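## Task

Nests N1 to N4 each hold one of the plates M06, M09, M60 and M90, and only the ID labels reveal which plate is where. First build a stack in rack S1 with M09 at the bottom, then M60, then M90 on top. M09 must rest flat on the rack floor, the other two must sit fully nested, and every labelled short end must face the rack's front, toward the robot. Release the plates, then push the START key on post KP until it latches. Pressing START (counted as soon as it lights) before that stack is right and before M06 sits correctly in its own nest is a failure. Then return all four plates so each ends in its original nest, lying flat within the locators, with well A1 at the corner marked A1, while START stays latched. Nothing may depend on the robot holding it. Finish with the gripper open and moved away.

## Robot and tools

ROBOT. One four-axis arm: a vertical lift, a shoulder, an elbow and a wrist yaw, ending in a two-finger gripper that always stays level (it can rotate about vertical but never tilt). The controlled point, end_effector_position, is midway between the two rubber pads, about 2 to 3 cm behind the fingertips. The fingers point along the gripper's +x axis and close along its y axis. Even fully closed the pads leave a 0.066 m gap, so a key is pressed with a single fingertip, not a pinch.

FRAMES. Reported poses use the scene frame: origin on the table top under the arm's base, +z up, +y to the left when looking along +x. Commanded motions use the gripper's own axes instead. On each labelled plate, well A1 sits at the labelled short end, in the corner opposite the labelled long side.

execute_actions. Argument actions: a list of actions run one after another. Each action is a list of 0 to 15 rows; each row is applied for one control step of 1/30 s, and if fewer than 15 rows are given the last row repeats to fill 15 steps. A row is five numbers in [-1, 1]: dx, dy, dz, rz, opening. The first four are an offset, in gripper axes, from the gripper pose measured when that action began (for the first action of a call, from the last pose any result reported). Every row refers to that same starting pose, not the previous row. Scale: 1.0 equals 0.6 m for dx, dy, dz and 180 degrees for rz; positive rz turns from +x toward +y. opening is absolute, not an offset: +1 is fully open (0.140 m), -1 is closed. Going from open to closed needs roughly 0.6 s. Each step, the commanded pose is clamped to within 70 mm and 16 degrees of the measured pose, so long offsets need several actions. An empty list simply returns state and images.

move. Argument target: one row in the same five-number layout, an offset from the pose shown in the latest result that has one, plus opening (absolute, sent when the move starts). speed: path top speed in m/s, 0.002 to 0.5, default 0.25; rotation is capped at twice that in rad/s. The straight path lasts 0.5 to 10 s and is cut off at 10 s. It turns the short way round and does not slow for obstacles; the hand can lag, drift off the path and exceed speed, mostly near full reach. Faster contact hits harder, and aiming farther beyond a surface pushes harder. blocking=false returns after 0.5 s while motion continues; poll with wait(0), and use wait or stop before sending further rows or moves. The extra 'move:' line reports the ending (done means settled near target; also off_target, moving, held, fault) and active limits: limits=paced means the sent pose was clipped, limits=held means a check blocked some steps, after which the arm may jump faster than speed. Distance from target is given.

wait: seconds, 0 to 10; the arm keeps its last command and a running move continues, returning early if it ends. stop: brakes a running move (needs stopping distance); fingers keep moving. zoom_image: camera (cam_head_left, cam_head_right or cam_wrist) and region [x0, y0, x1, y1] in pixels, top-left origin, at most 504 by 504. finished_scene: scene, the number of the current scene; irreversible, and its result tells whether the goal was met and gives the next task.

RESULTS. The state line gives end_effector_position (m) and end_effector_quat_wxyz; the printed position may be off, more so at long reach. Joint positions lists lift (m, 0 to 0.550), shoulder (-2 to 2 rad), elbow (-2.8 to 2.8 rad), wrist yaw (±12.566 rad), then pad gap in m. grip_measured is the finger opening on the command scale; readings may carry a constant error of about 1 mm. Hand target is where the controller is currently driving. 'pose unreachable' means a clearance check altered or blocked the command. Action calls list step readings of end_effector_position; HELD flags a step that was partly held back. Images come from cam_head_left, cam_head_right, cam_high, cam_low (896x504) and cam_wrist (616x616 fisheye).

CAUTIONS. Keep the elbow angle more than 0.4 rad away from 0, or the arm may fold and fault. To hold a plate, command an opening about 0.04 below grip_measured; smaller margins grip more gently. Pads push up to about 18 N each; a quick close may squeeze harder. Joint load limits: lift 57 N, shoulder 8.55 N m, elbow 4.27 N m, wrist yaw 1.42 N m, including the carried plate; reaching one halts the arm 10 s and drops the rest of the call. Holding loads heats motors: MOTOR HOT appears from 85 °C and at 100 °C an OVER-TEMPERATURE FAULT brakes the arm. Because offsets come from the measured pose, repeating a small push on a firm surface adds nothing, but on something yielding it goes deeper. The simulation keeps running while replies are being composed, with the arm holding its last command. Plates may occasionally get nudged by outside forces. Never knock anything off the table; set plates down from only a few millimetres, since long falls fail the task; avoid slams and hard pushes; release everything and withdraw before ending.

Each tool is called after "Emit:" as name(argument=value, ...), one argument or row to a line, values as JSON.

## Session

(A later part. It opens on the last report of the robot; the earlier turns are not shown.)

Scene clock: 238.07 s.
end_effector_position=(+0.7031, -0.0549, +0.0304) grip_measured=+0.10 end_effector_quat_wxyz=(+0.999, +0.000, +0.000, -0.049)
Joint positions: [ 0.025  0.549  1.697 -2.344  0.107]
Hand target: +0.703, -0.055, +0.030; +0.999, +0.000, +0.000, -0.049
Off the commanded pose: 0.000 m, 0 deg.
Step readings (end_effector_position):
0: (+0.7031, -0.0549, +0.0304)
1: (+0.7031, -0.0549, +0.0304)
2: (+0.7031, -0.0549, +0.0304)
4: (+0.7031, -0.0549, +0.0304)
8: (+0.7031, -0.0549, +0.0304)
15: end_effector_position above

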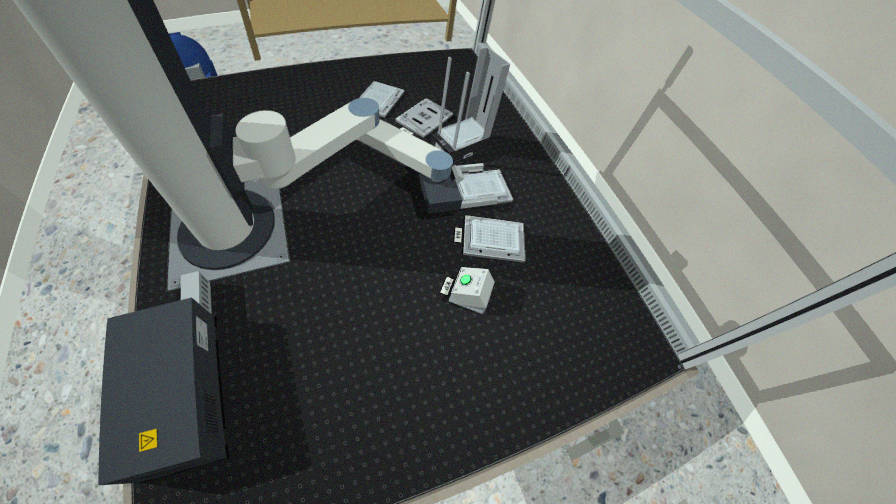

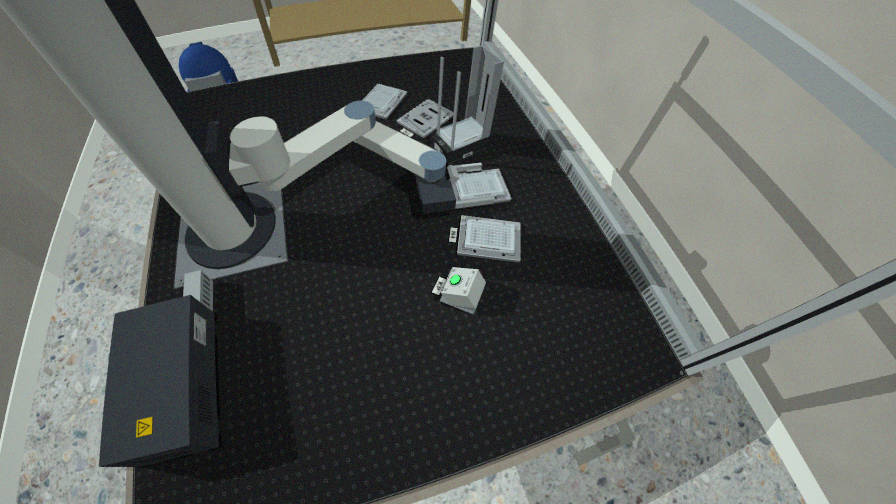

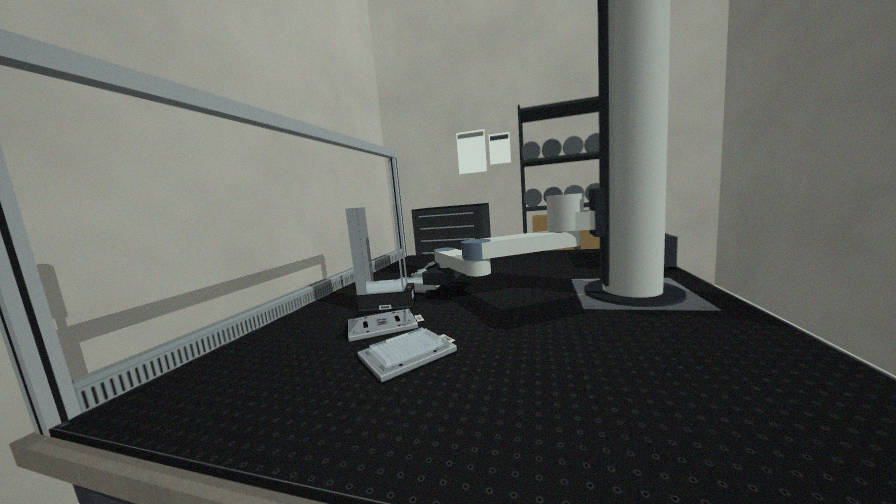

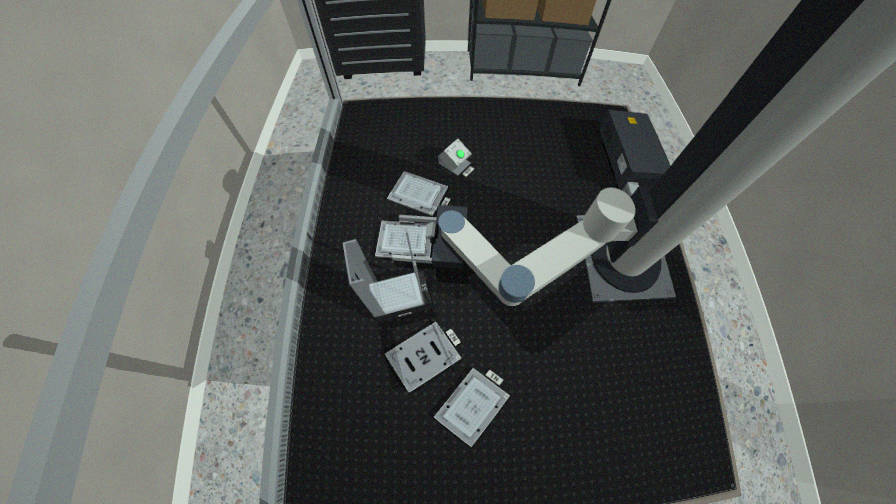

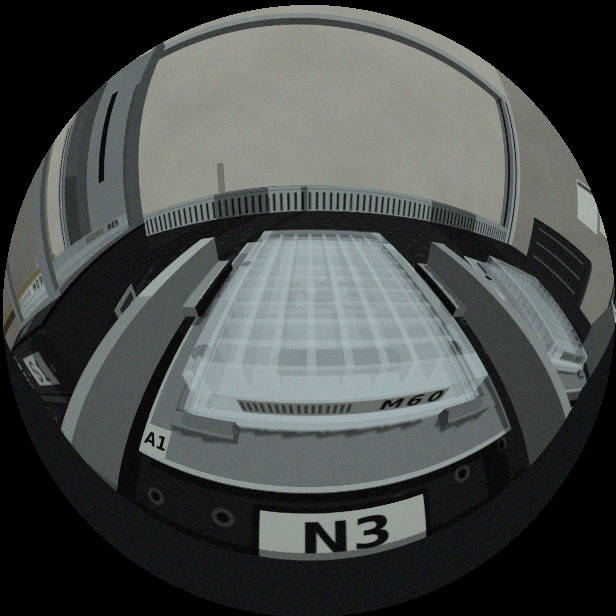

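Emit:
move(
  target=[-0.15685,0.05482,0.0083,0.1143,0.1],
  speed=0.25,
)

Scene clock: 241.53 s.
end_effector_position=(+0.5768, -0.0096, +0.0714) grip_measured=+0.10 end_effector_quat_wxyz=(+0.992, +0.000, +0.000, +0.130)
Joint positions: [ 0.066  0.732  1.084 -1.556  0.107]
Hand target: +0.577, -0.009, +0.071; +0.992, +0.000, +0.000, +0.130
Off the commanded pose: 0.000 m, 0 deg.
move: done

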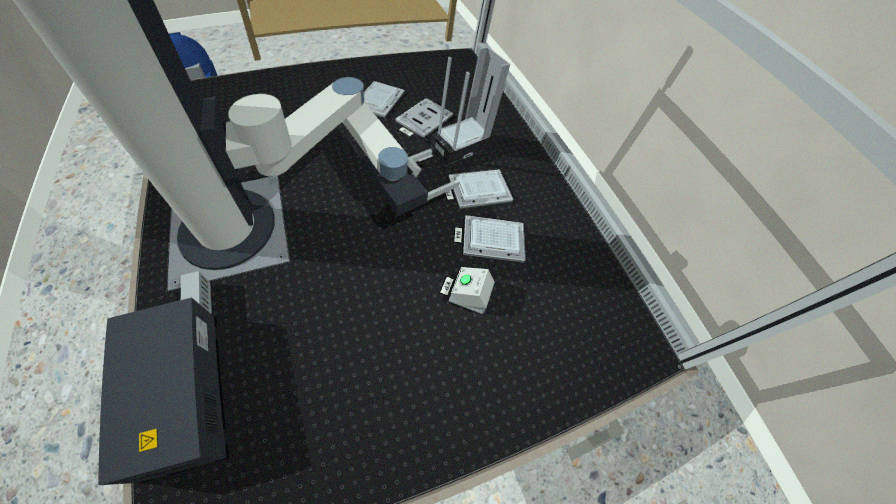

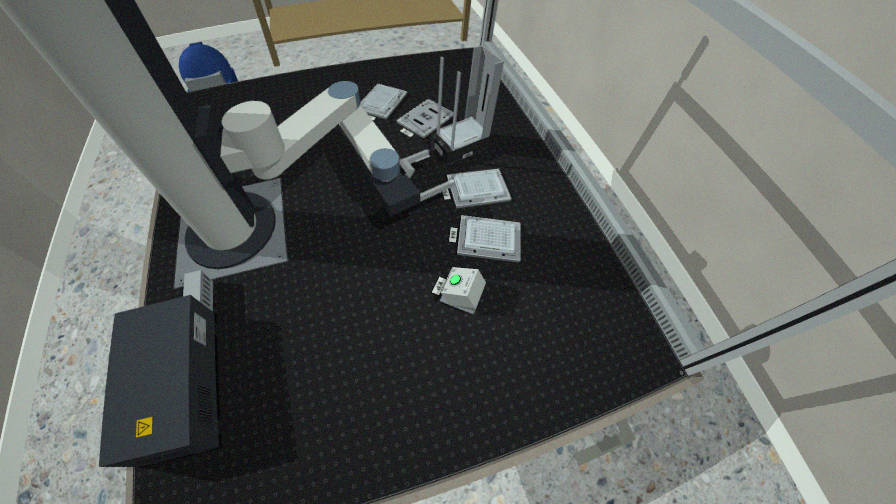

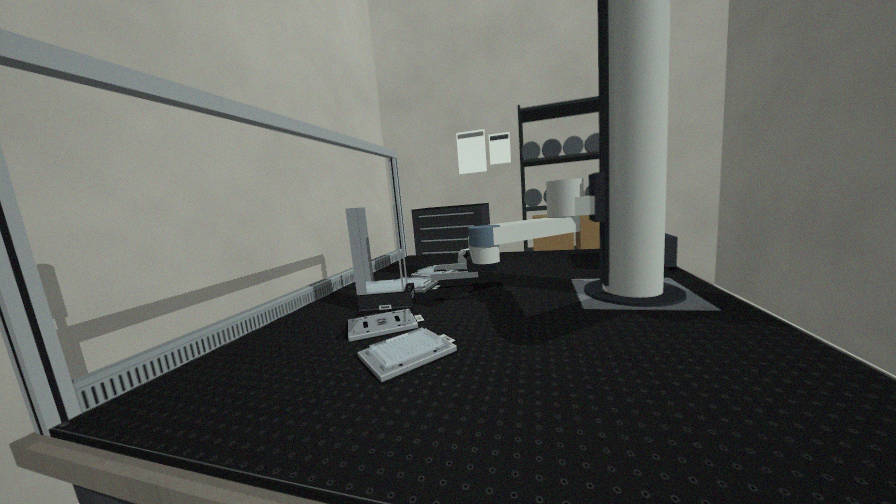

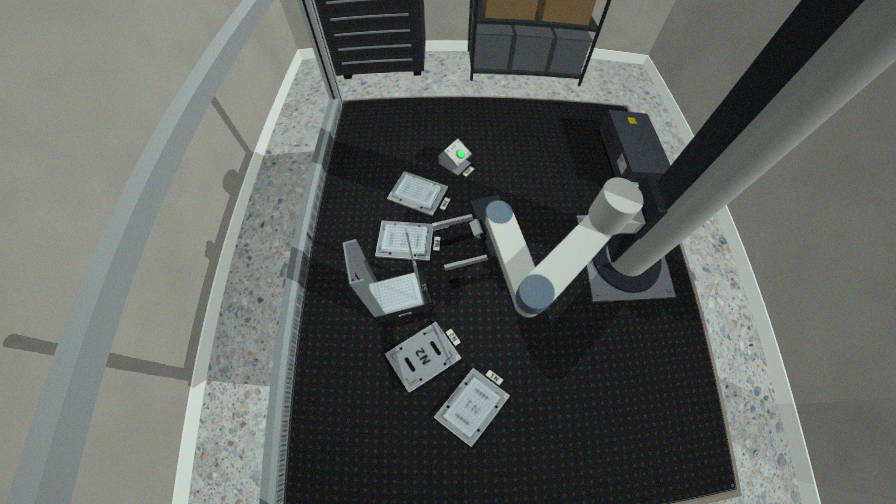

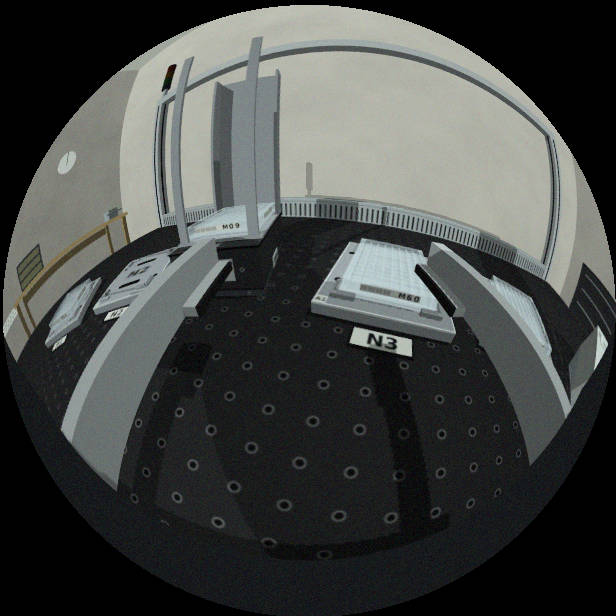

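Emit:
move(
  target=[0,0.1668,0.0005,0,0.1],
  speed=0.25,
)

Scene clock: 242.77 s.
end_effector_position=(+0.5510, +0.0872, +0.0717) grip_measured=+0.10 end_effector_quat_wxyz=(+0.992, +0.000, +0.000, +0.130)
Joint positions: [ 0.067  1.149  0.975 -1.863  0.107]
Hand target: +0.551, +0.087, +0.072; +0.992, +0.000, +0.000, +0.130
Off the commanded pose: 0.000 m, 0 deg.
move: done

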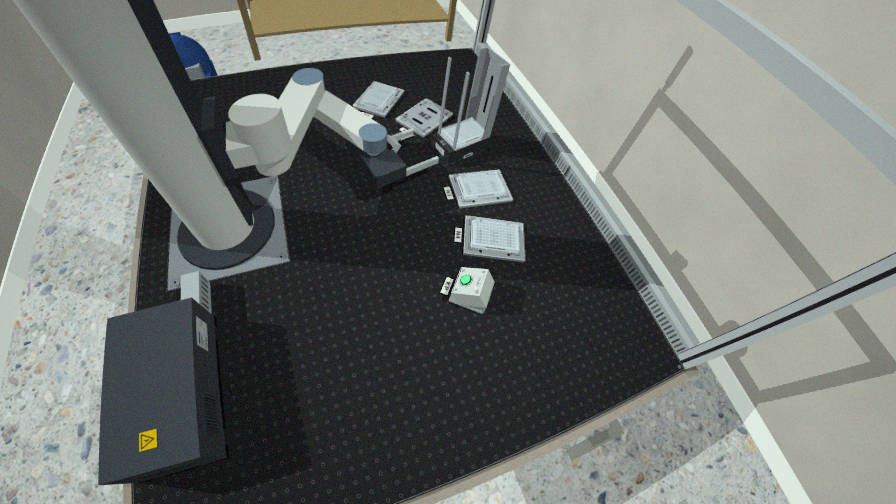

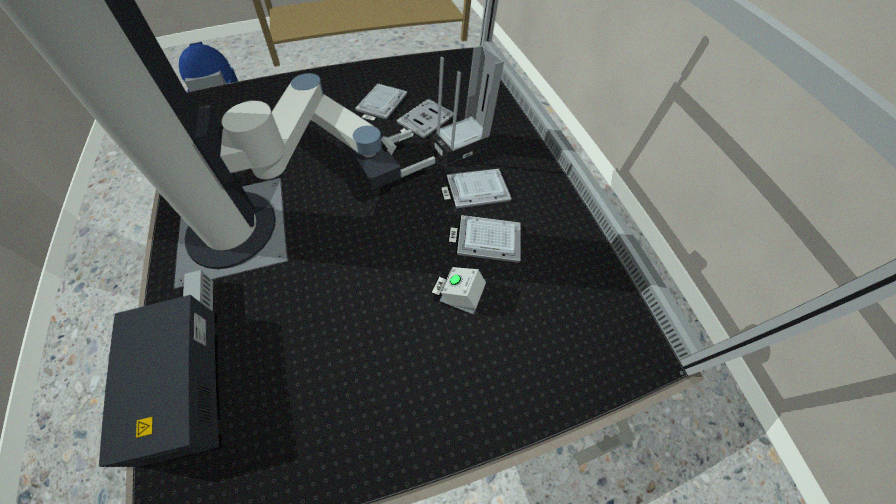

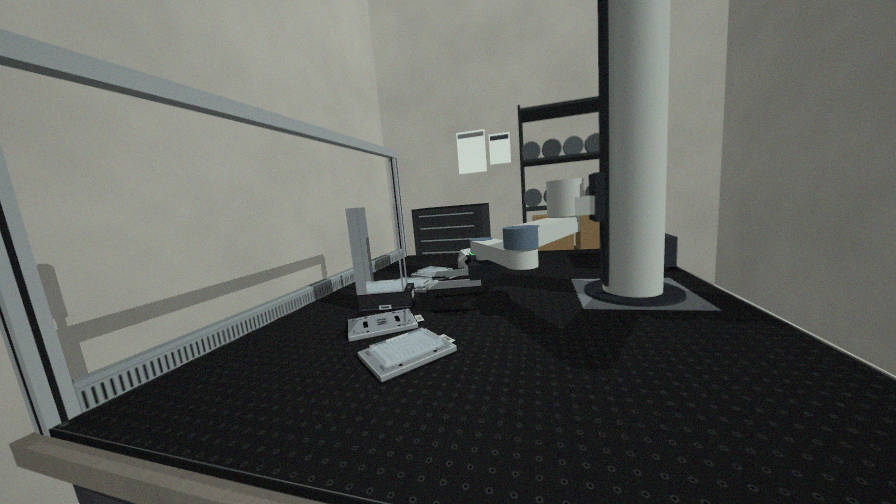

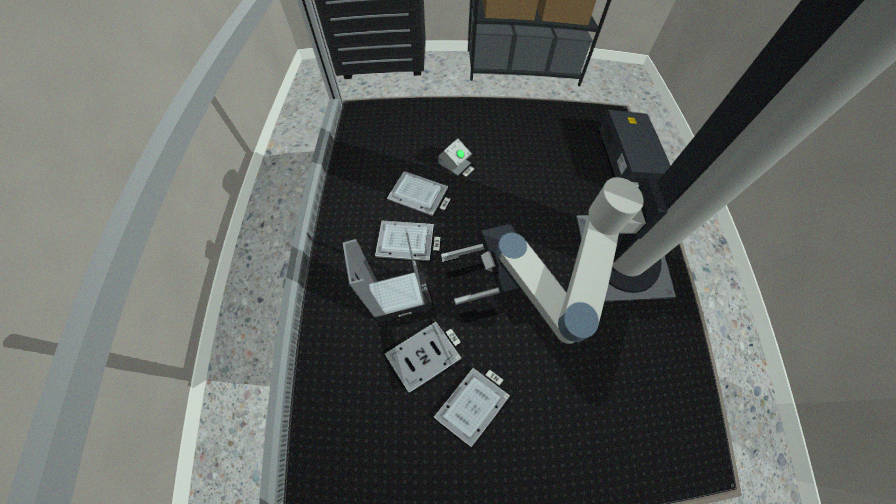

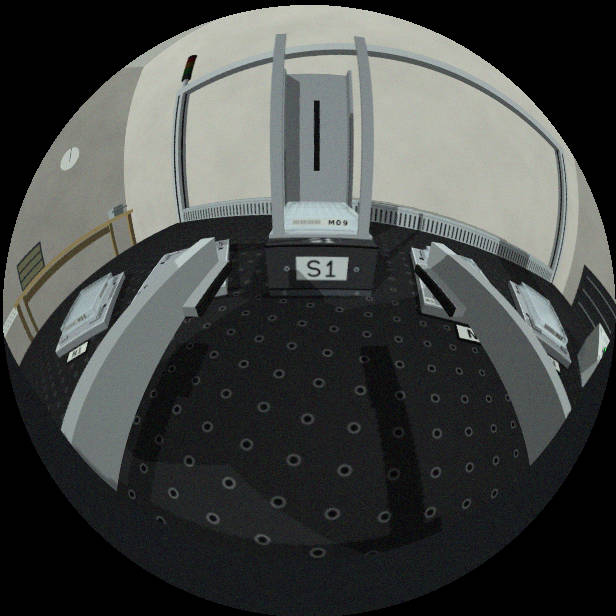

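Emit:
move(
  target=[0.2834,0,0,0,0.1],
  speed=0.2,
)

Scene clock: 244.27 s.
end_effector_position=(+0.7153, +0.1311, +0.0717) grip_measured=+0.10 end_effector_quat_wxyz=(+0.992, +0.000, +0.000, +0.130)
Joint positions: [ 0.067  0.818  1.85  -2.408  0.107]
Hand target: +0.715, +0.131, +0.072; +0.992, +0.000, +0.000, +0.130
Off the commanded pose: 0.000 m, 0 deg.
move: done

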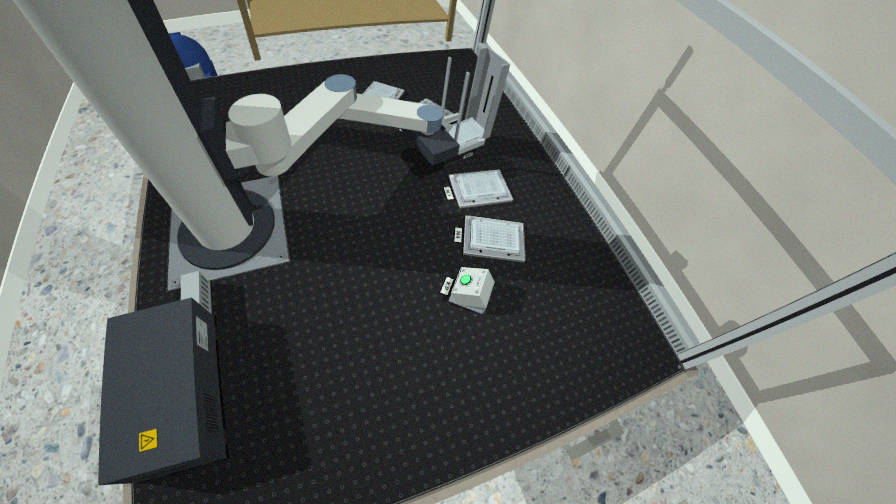

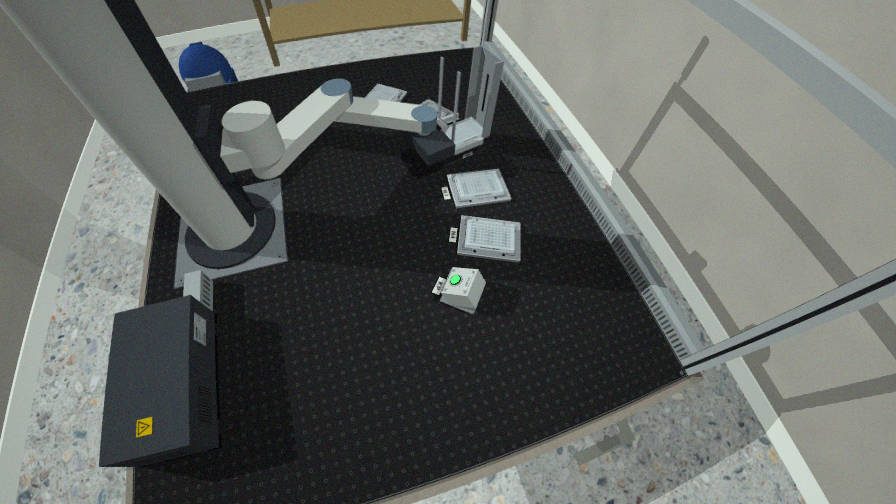

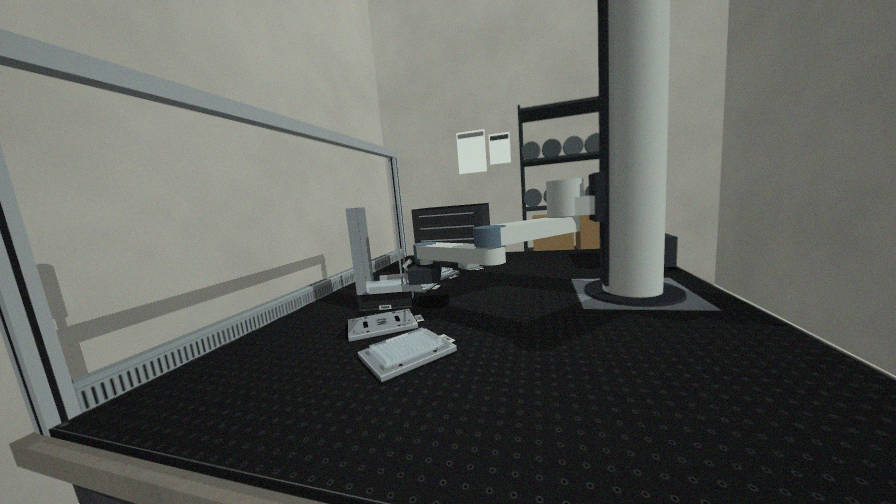

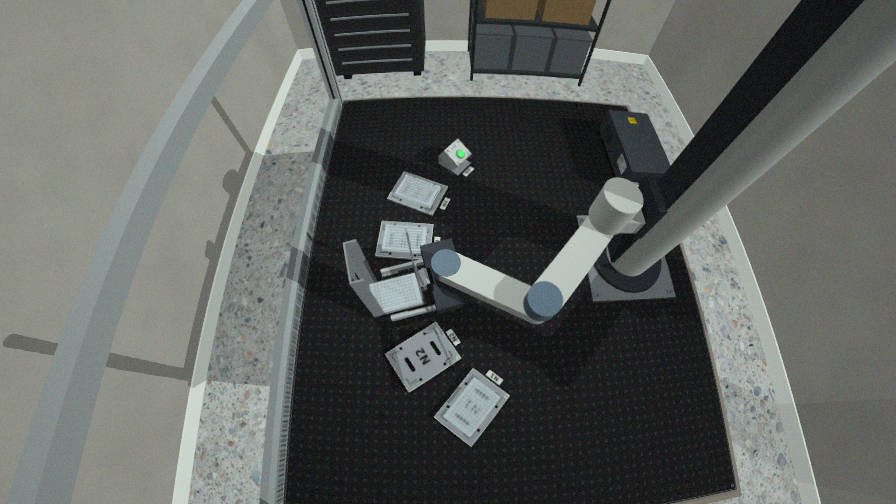

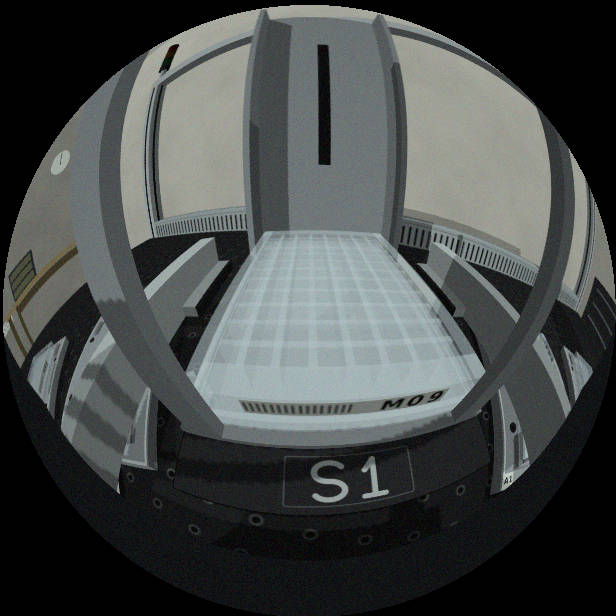

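Emit:
zoom_image(
  camera="cam_wrist",
  region=[150,180,530,520],
)

Region (150, 180, 530, 520) of cam_wrist's 616x616 image, scaled by 1.326, with more detail than that image has; it fills the top 451 rows of this view, and the rest is white.

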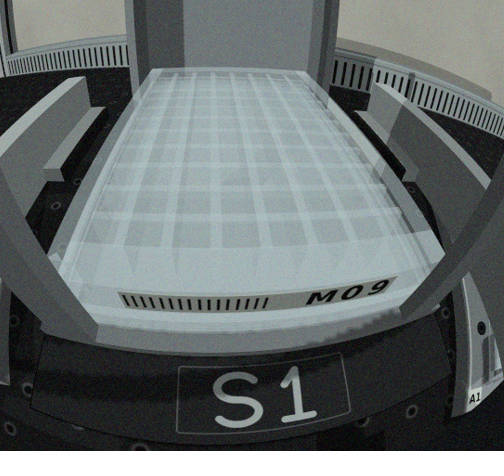

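Emit:
execute_actions(
  actions=[
    [[0,0,0,0,0.05],[0,0,0,0,0.01],[0,0,0,0,-0.03],[0,0,0,0,-0.07],[0,0,0,0,-0.11],[0,0,0,0,-0.15],[0,0,0,0,-0.19],[0,0,0,0,-0.23],[0,0,0,0,-0.27],[0,0,0,0,-0.31],[0,0,0,0,-0.35],[0,0,0,0,-0.39],[0,0,0,0,-0.42],[0,0,0,0,-0.44],[0,0,0,0,-0.46]],
    [[0,0,0,0,-0.47],[0,0,0,0,-0.475],[0,0,0,0,-0.48],[0,0,0,0,-0.485],[0,0,0,0,-0.49],[0,0,0,0,-0.495],[0,0,0,0,-0.5],[0,0,0,0,-0.505],[0,0,0,0,-0.51],[0,0,0,0,-0.515],[0,0,0,0,-0.52],[0,0,0,0,-0.525],[0,0,0,0,-0.53],[0,0,0,0,-0.535],[0,0,0,0,-0.54]],
  ],
)

Emit:
move(
  target=[0,0,0.03,0,-0.54],
  speed=0.04,
)

Scene clock: 246.13 s.
end_effector_position=(+0.7153, +0.1311, +0.0717) grip_measured=-0.49 end_effector_quat_wxyz=(+0.992, +0.000, +0.000, +0.130)
Joint positions: [ 0.067  0.818  1.85  -2.408  0.085]
Hand target: +0.715, +0.131, +0.072; +0.992, +0.000, +0.000, +0.130
Off the commanded pose: 0.000 m, 0 deg.
Step readings (end_effector_position; steps 1 to 15: 1st action; 16 to 30: 2nd action):
0: (+0.7153, +0.1311, +0.0717)
1: (+0.7153, +0.1311, +0.0717)
2: (+0.7153, +0.1311, +0.0717)
4: (+0.7153, +0.1311, +0.0717)
8: (+0.7153, +0.1311, +0.0717)
15: (+0.7153, +0.1311, +0.0717)
16: (+0.7153, +0.1311, +0.0717)
17: (+0.7153, +0.1311, +0.0717)
19: (+0.7153, +0.1311, +0.0717)
23: (+0.7153, +0.1311, +0.0717)
30: end_effector_position above

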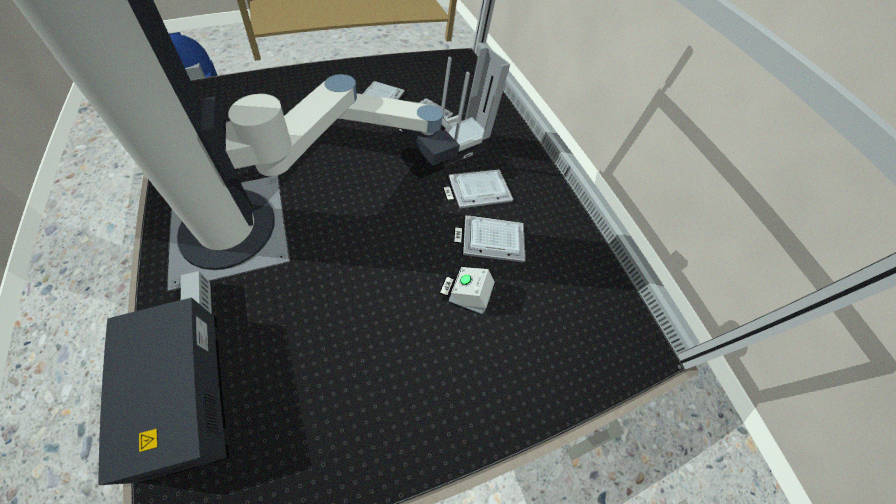

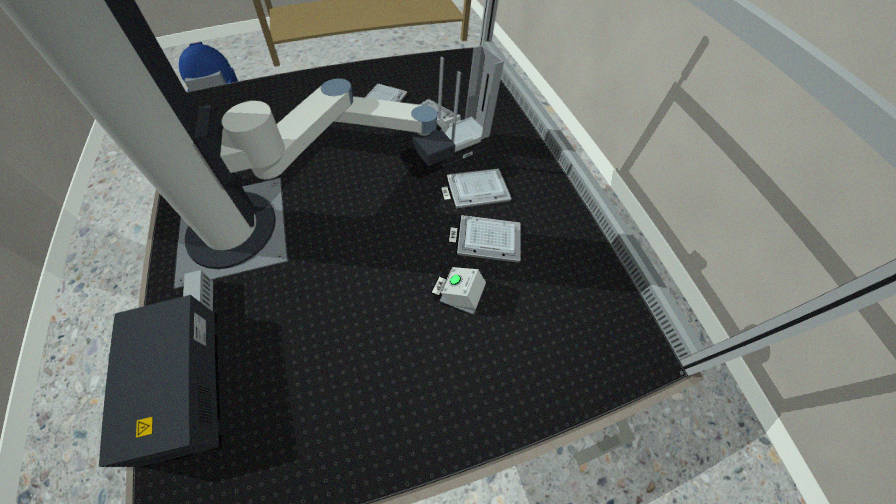

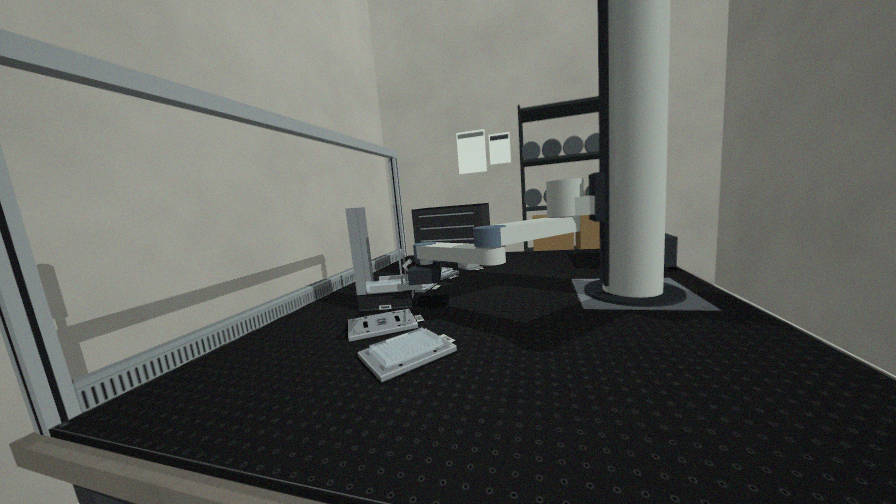

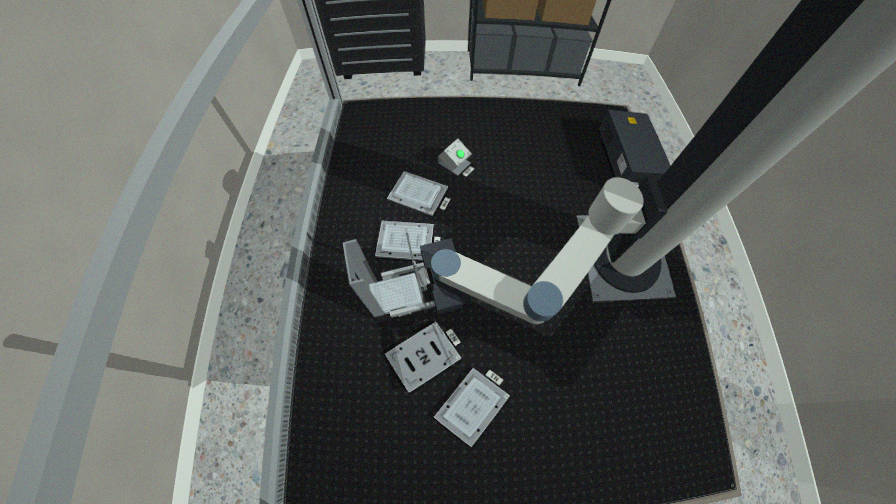

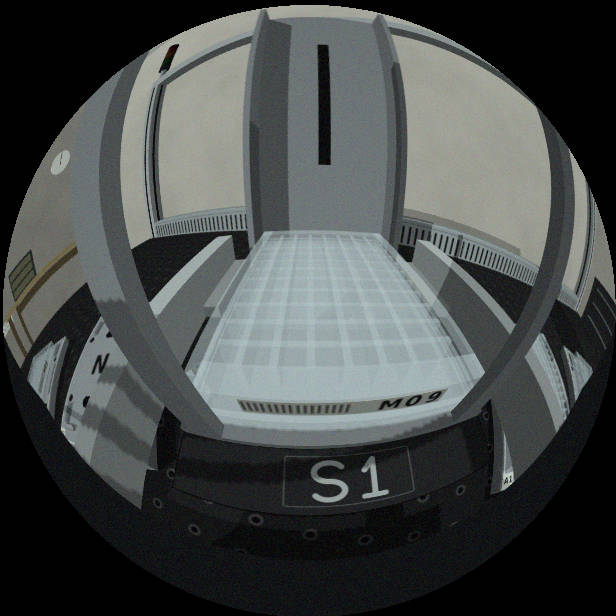

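Scene clock: 246.83 s.
end_effector_position=(+0.7153, +0.1311, +0.0897) grip_measured=-0.49 end_effector_quat_wxyz=(+0.992, +0.000, +0.000, +0.130)
Joint positions: [ 0.085  0.818  1.85  -2.408  0.085]
Hand target: +0.715, +0.131, +0.090; +0.992, +0.000, +0.000, +0.130
Off the commanded pose: 0.000 m, 0 deg.
move: done

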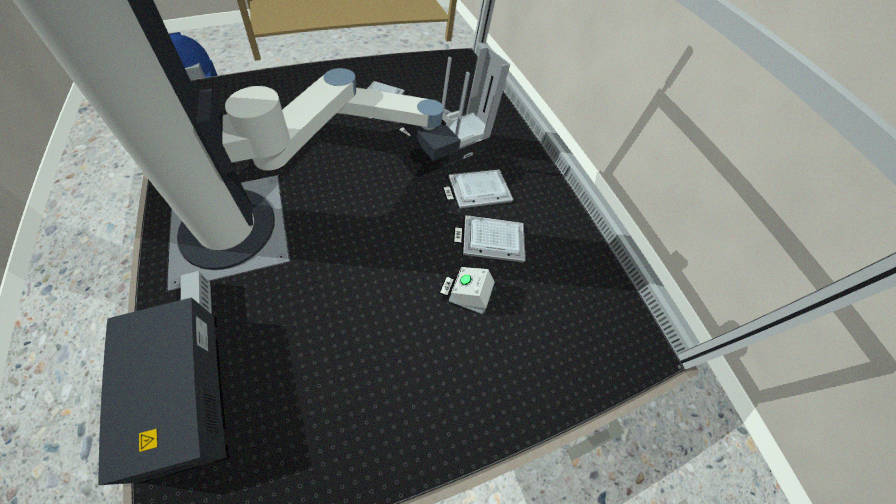

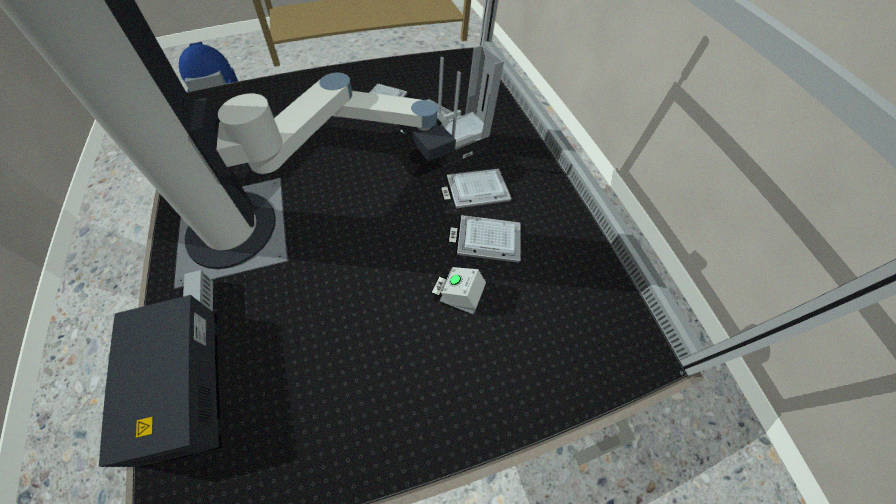

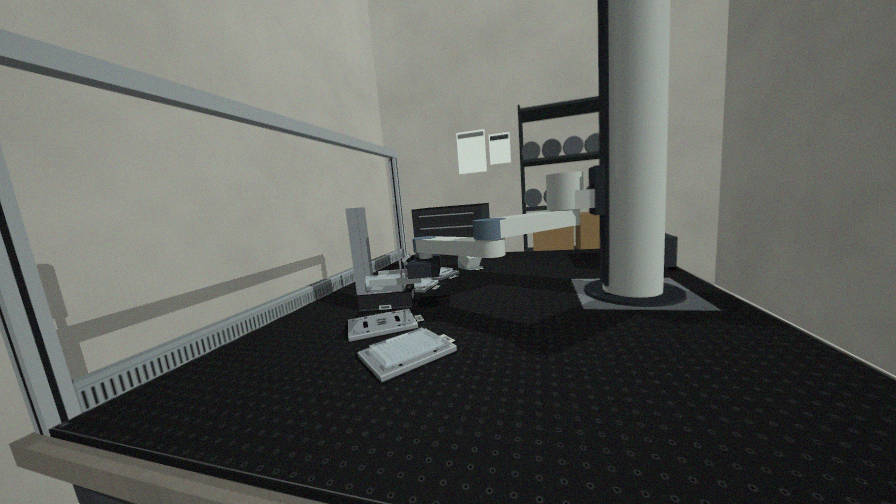

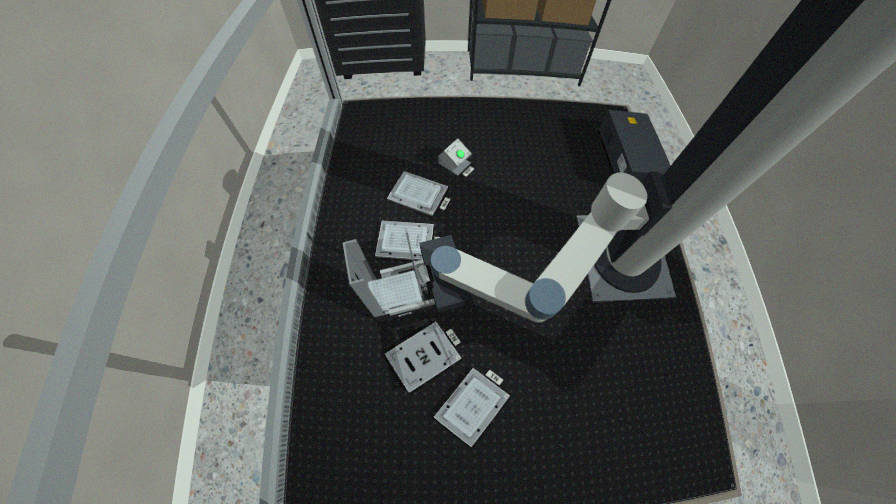

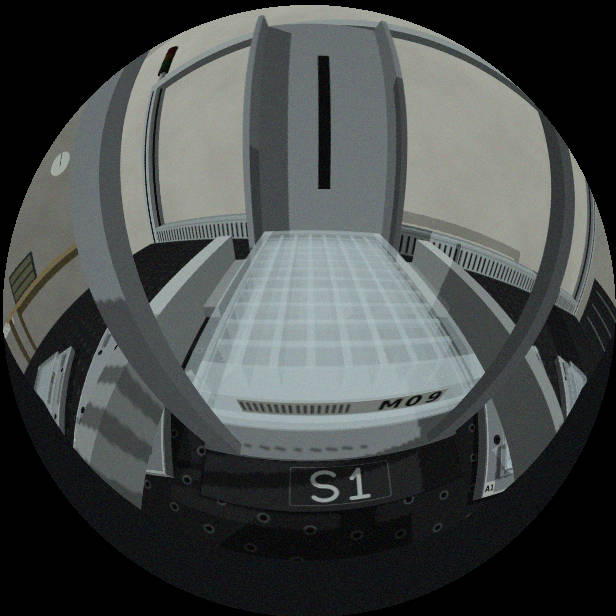

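Lift to 0.35.

Emit:
move(
  target=[0,0,0.4338,0,-0.54],
  speed=0.25,
)

Scene clock: 248.50 s.
end_effector_position=(+0.7153, +0.1311, +0.3501) grip_measured=-0.49 end_effector_quat_wxyz=(+0.992, +0.000, +0.000, +0.130)
Joint positions: [ 0.345  0.818  1.85  -2.408  0.085]
Hand target: +0.715, +0.131, +0.350; +0.992, +0.000, +0.000, +0.130
Off the commanded pose: 0.000 m, 0 deg.
move: done

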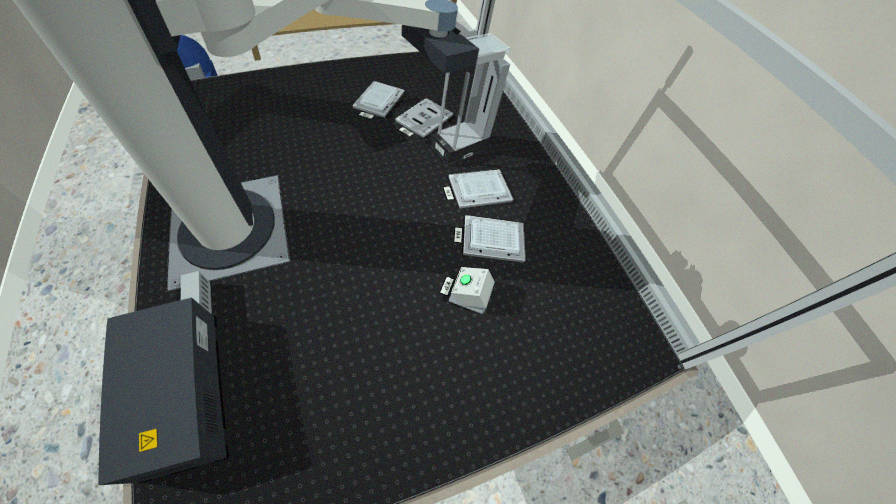

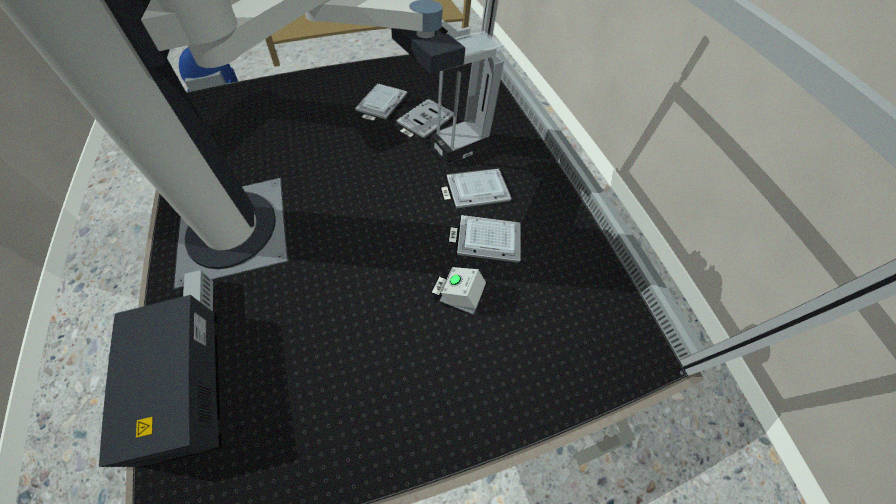

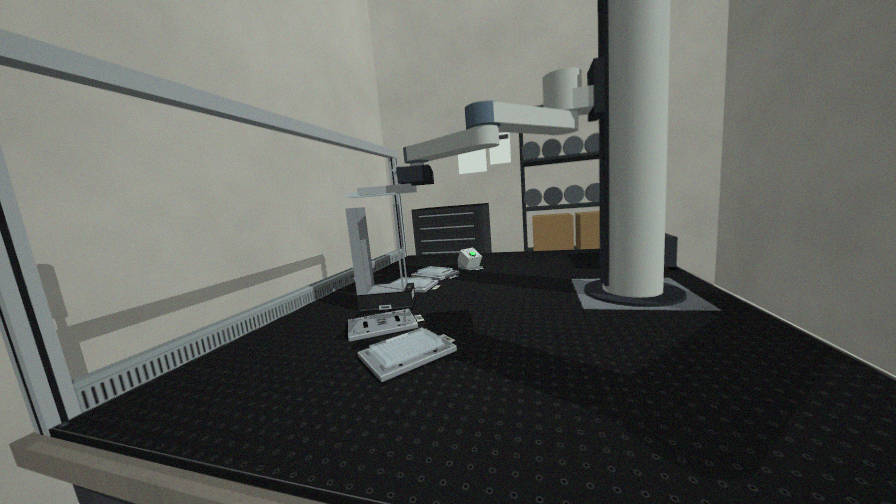

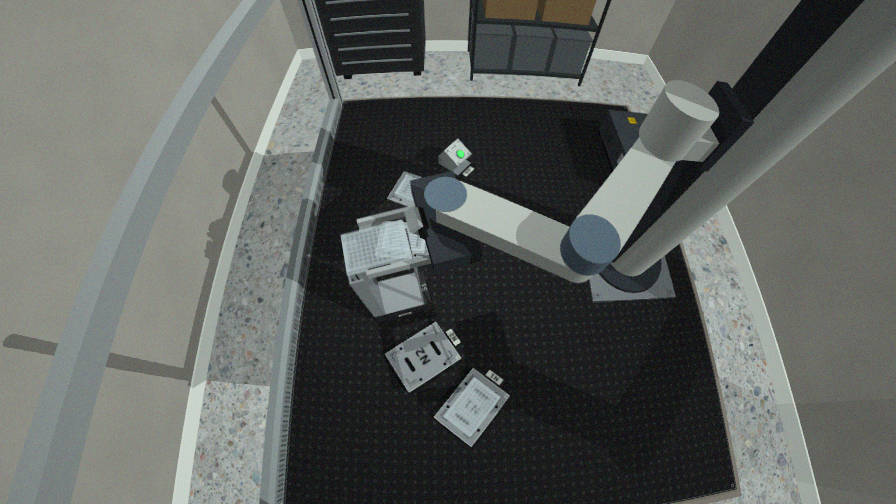

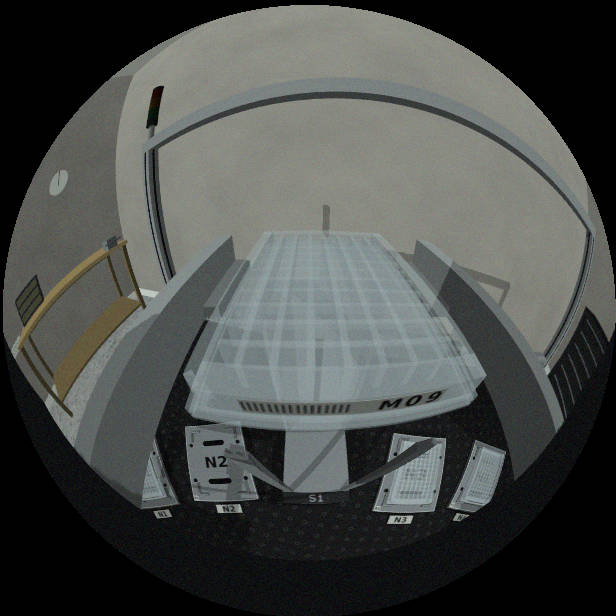

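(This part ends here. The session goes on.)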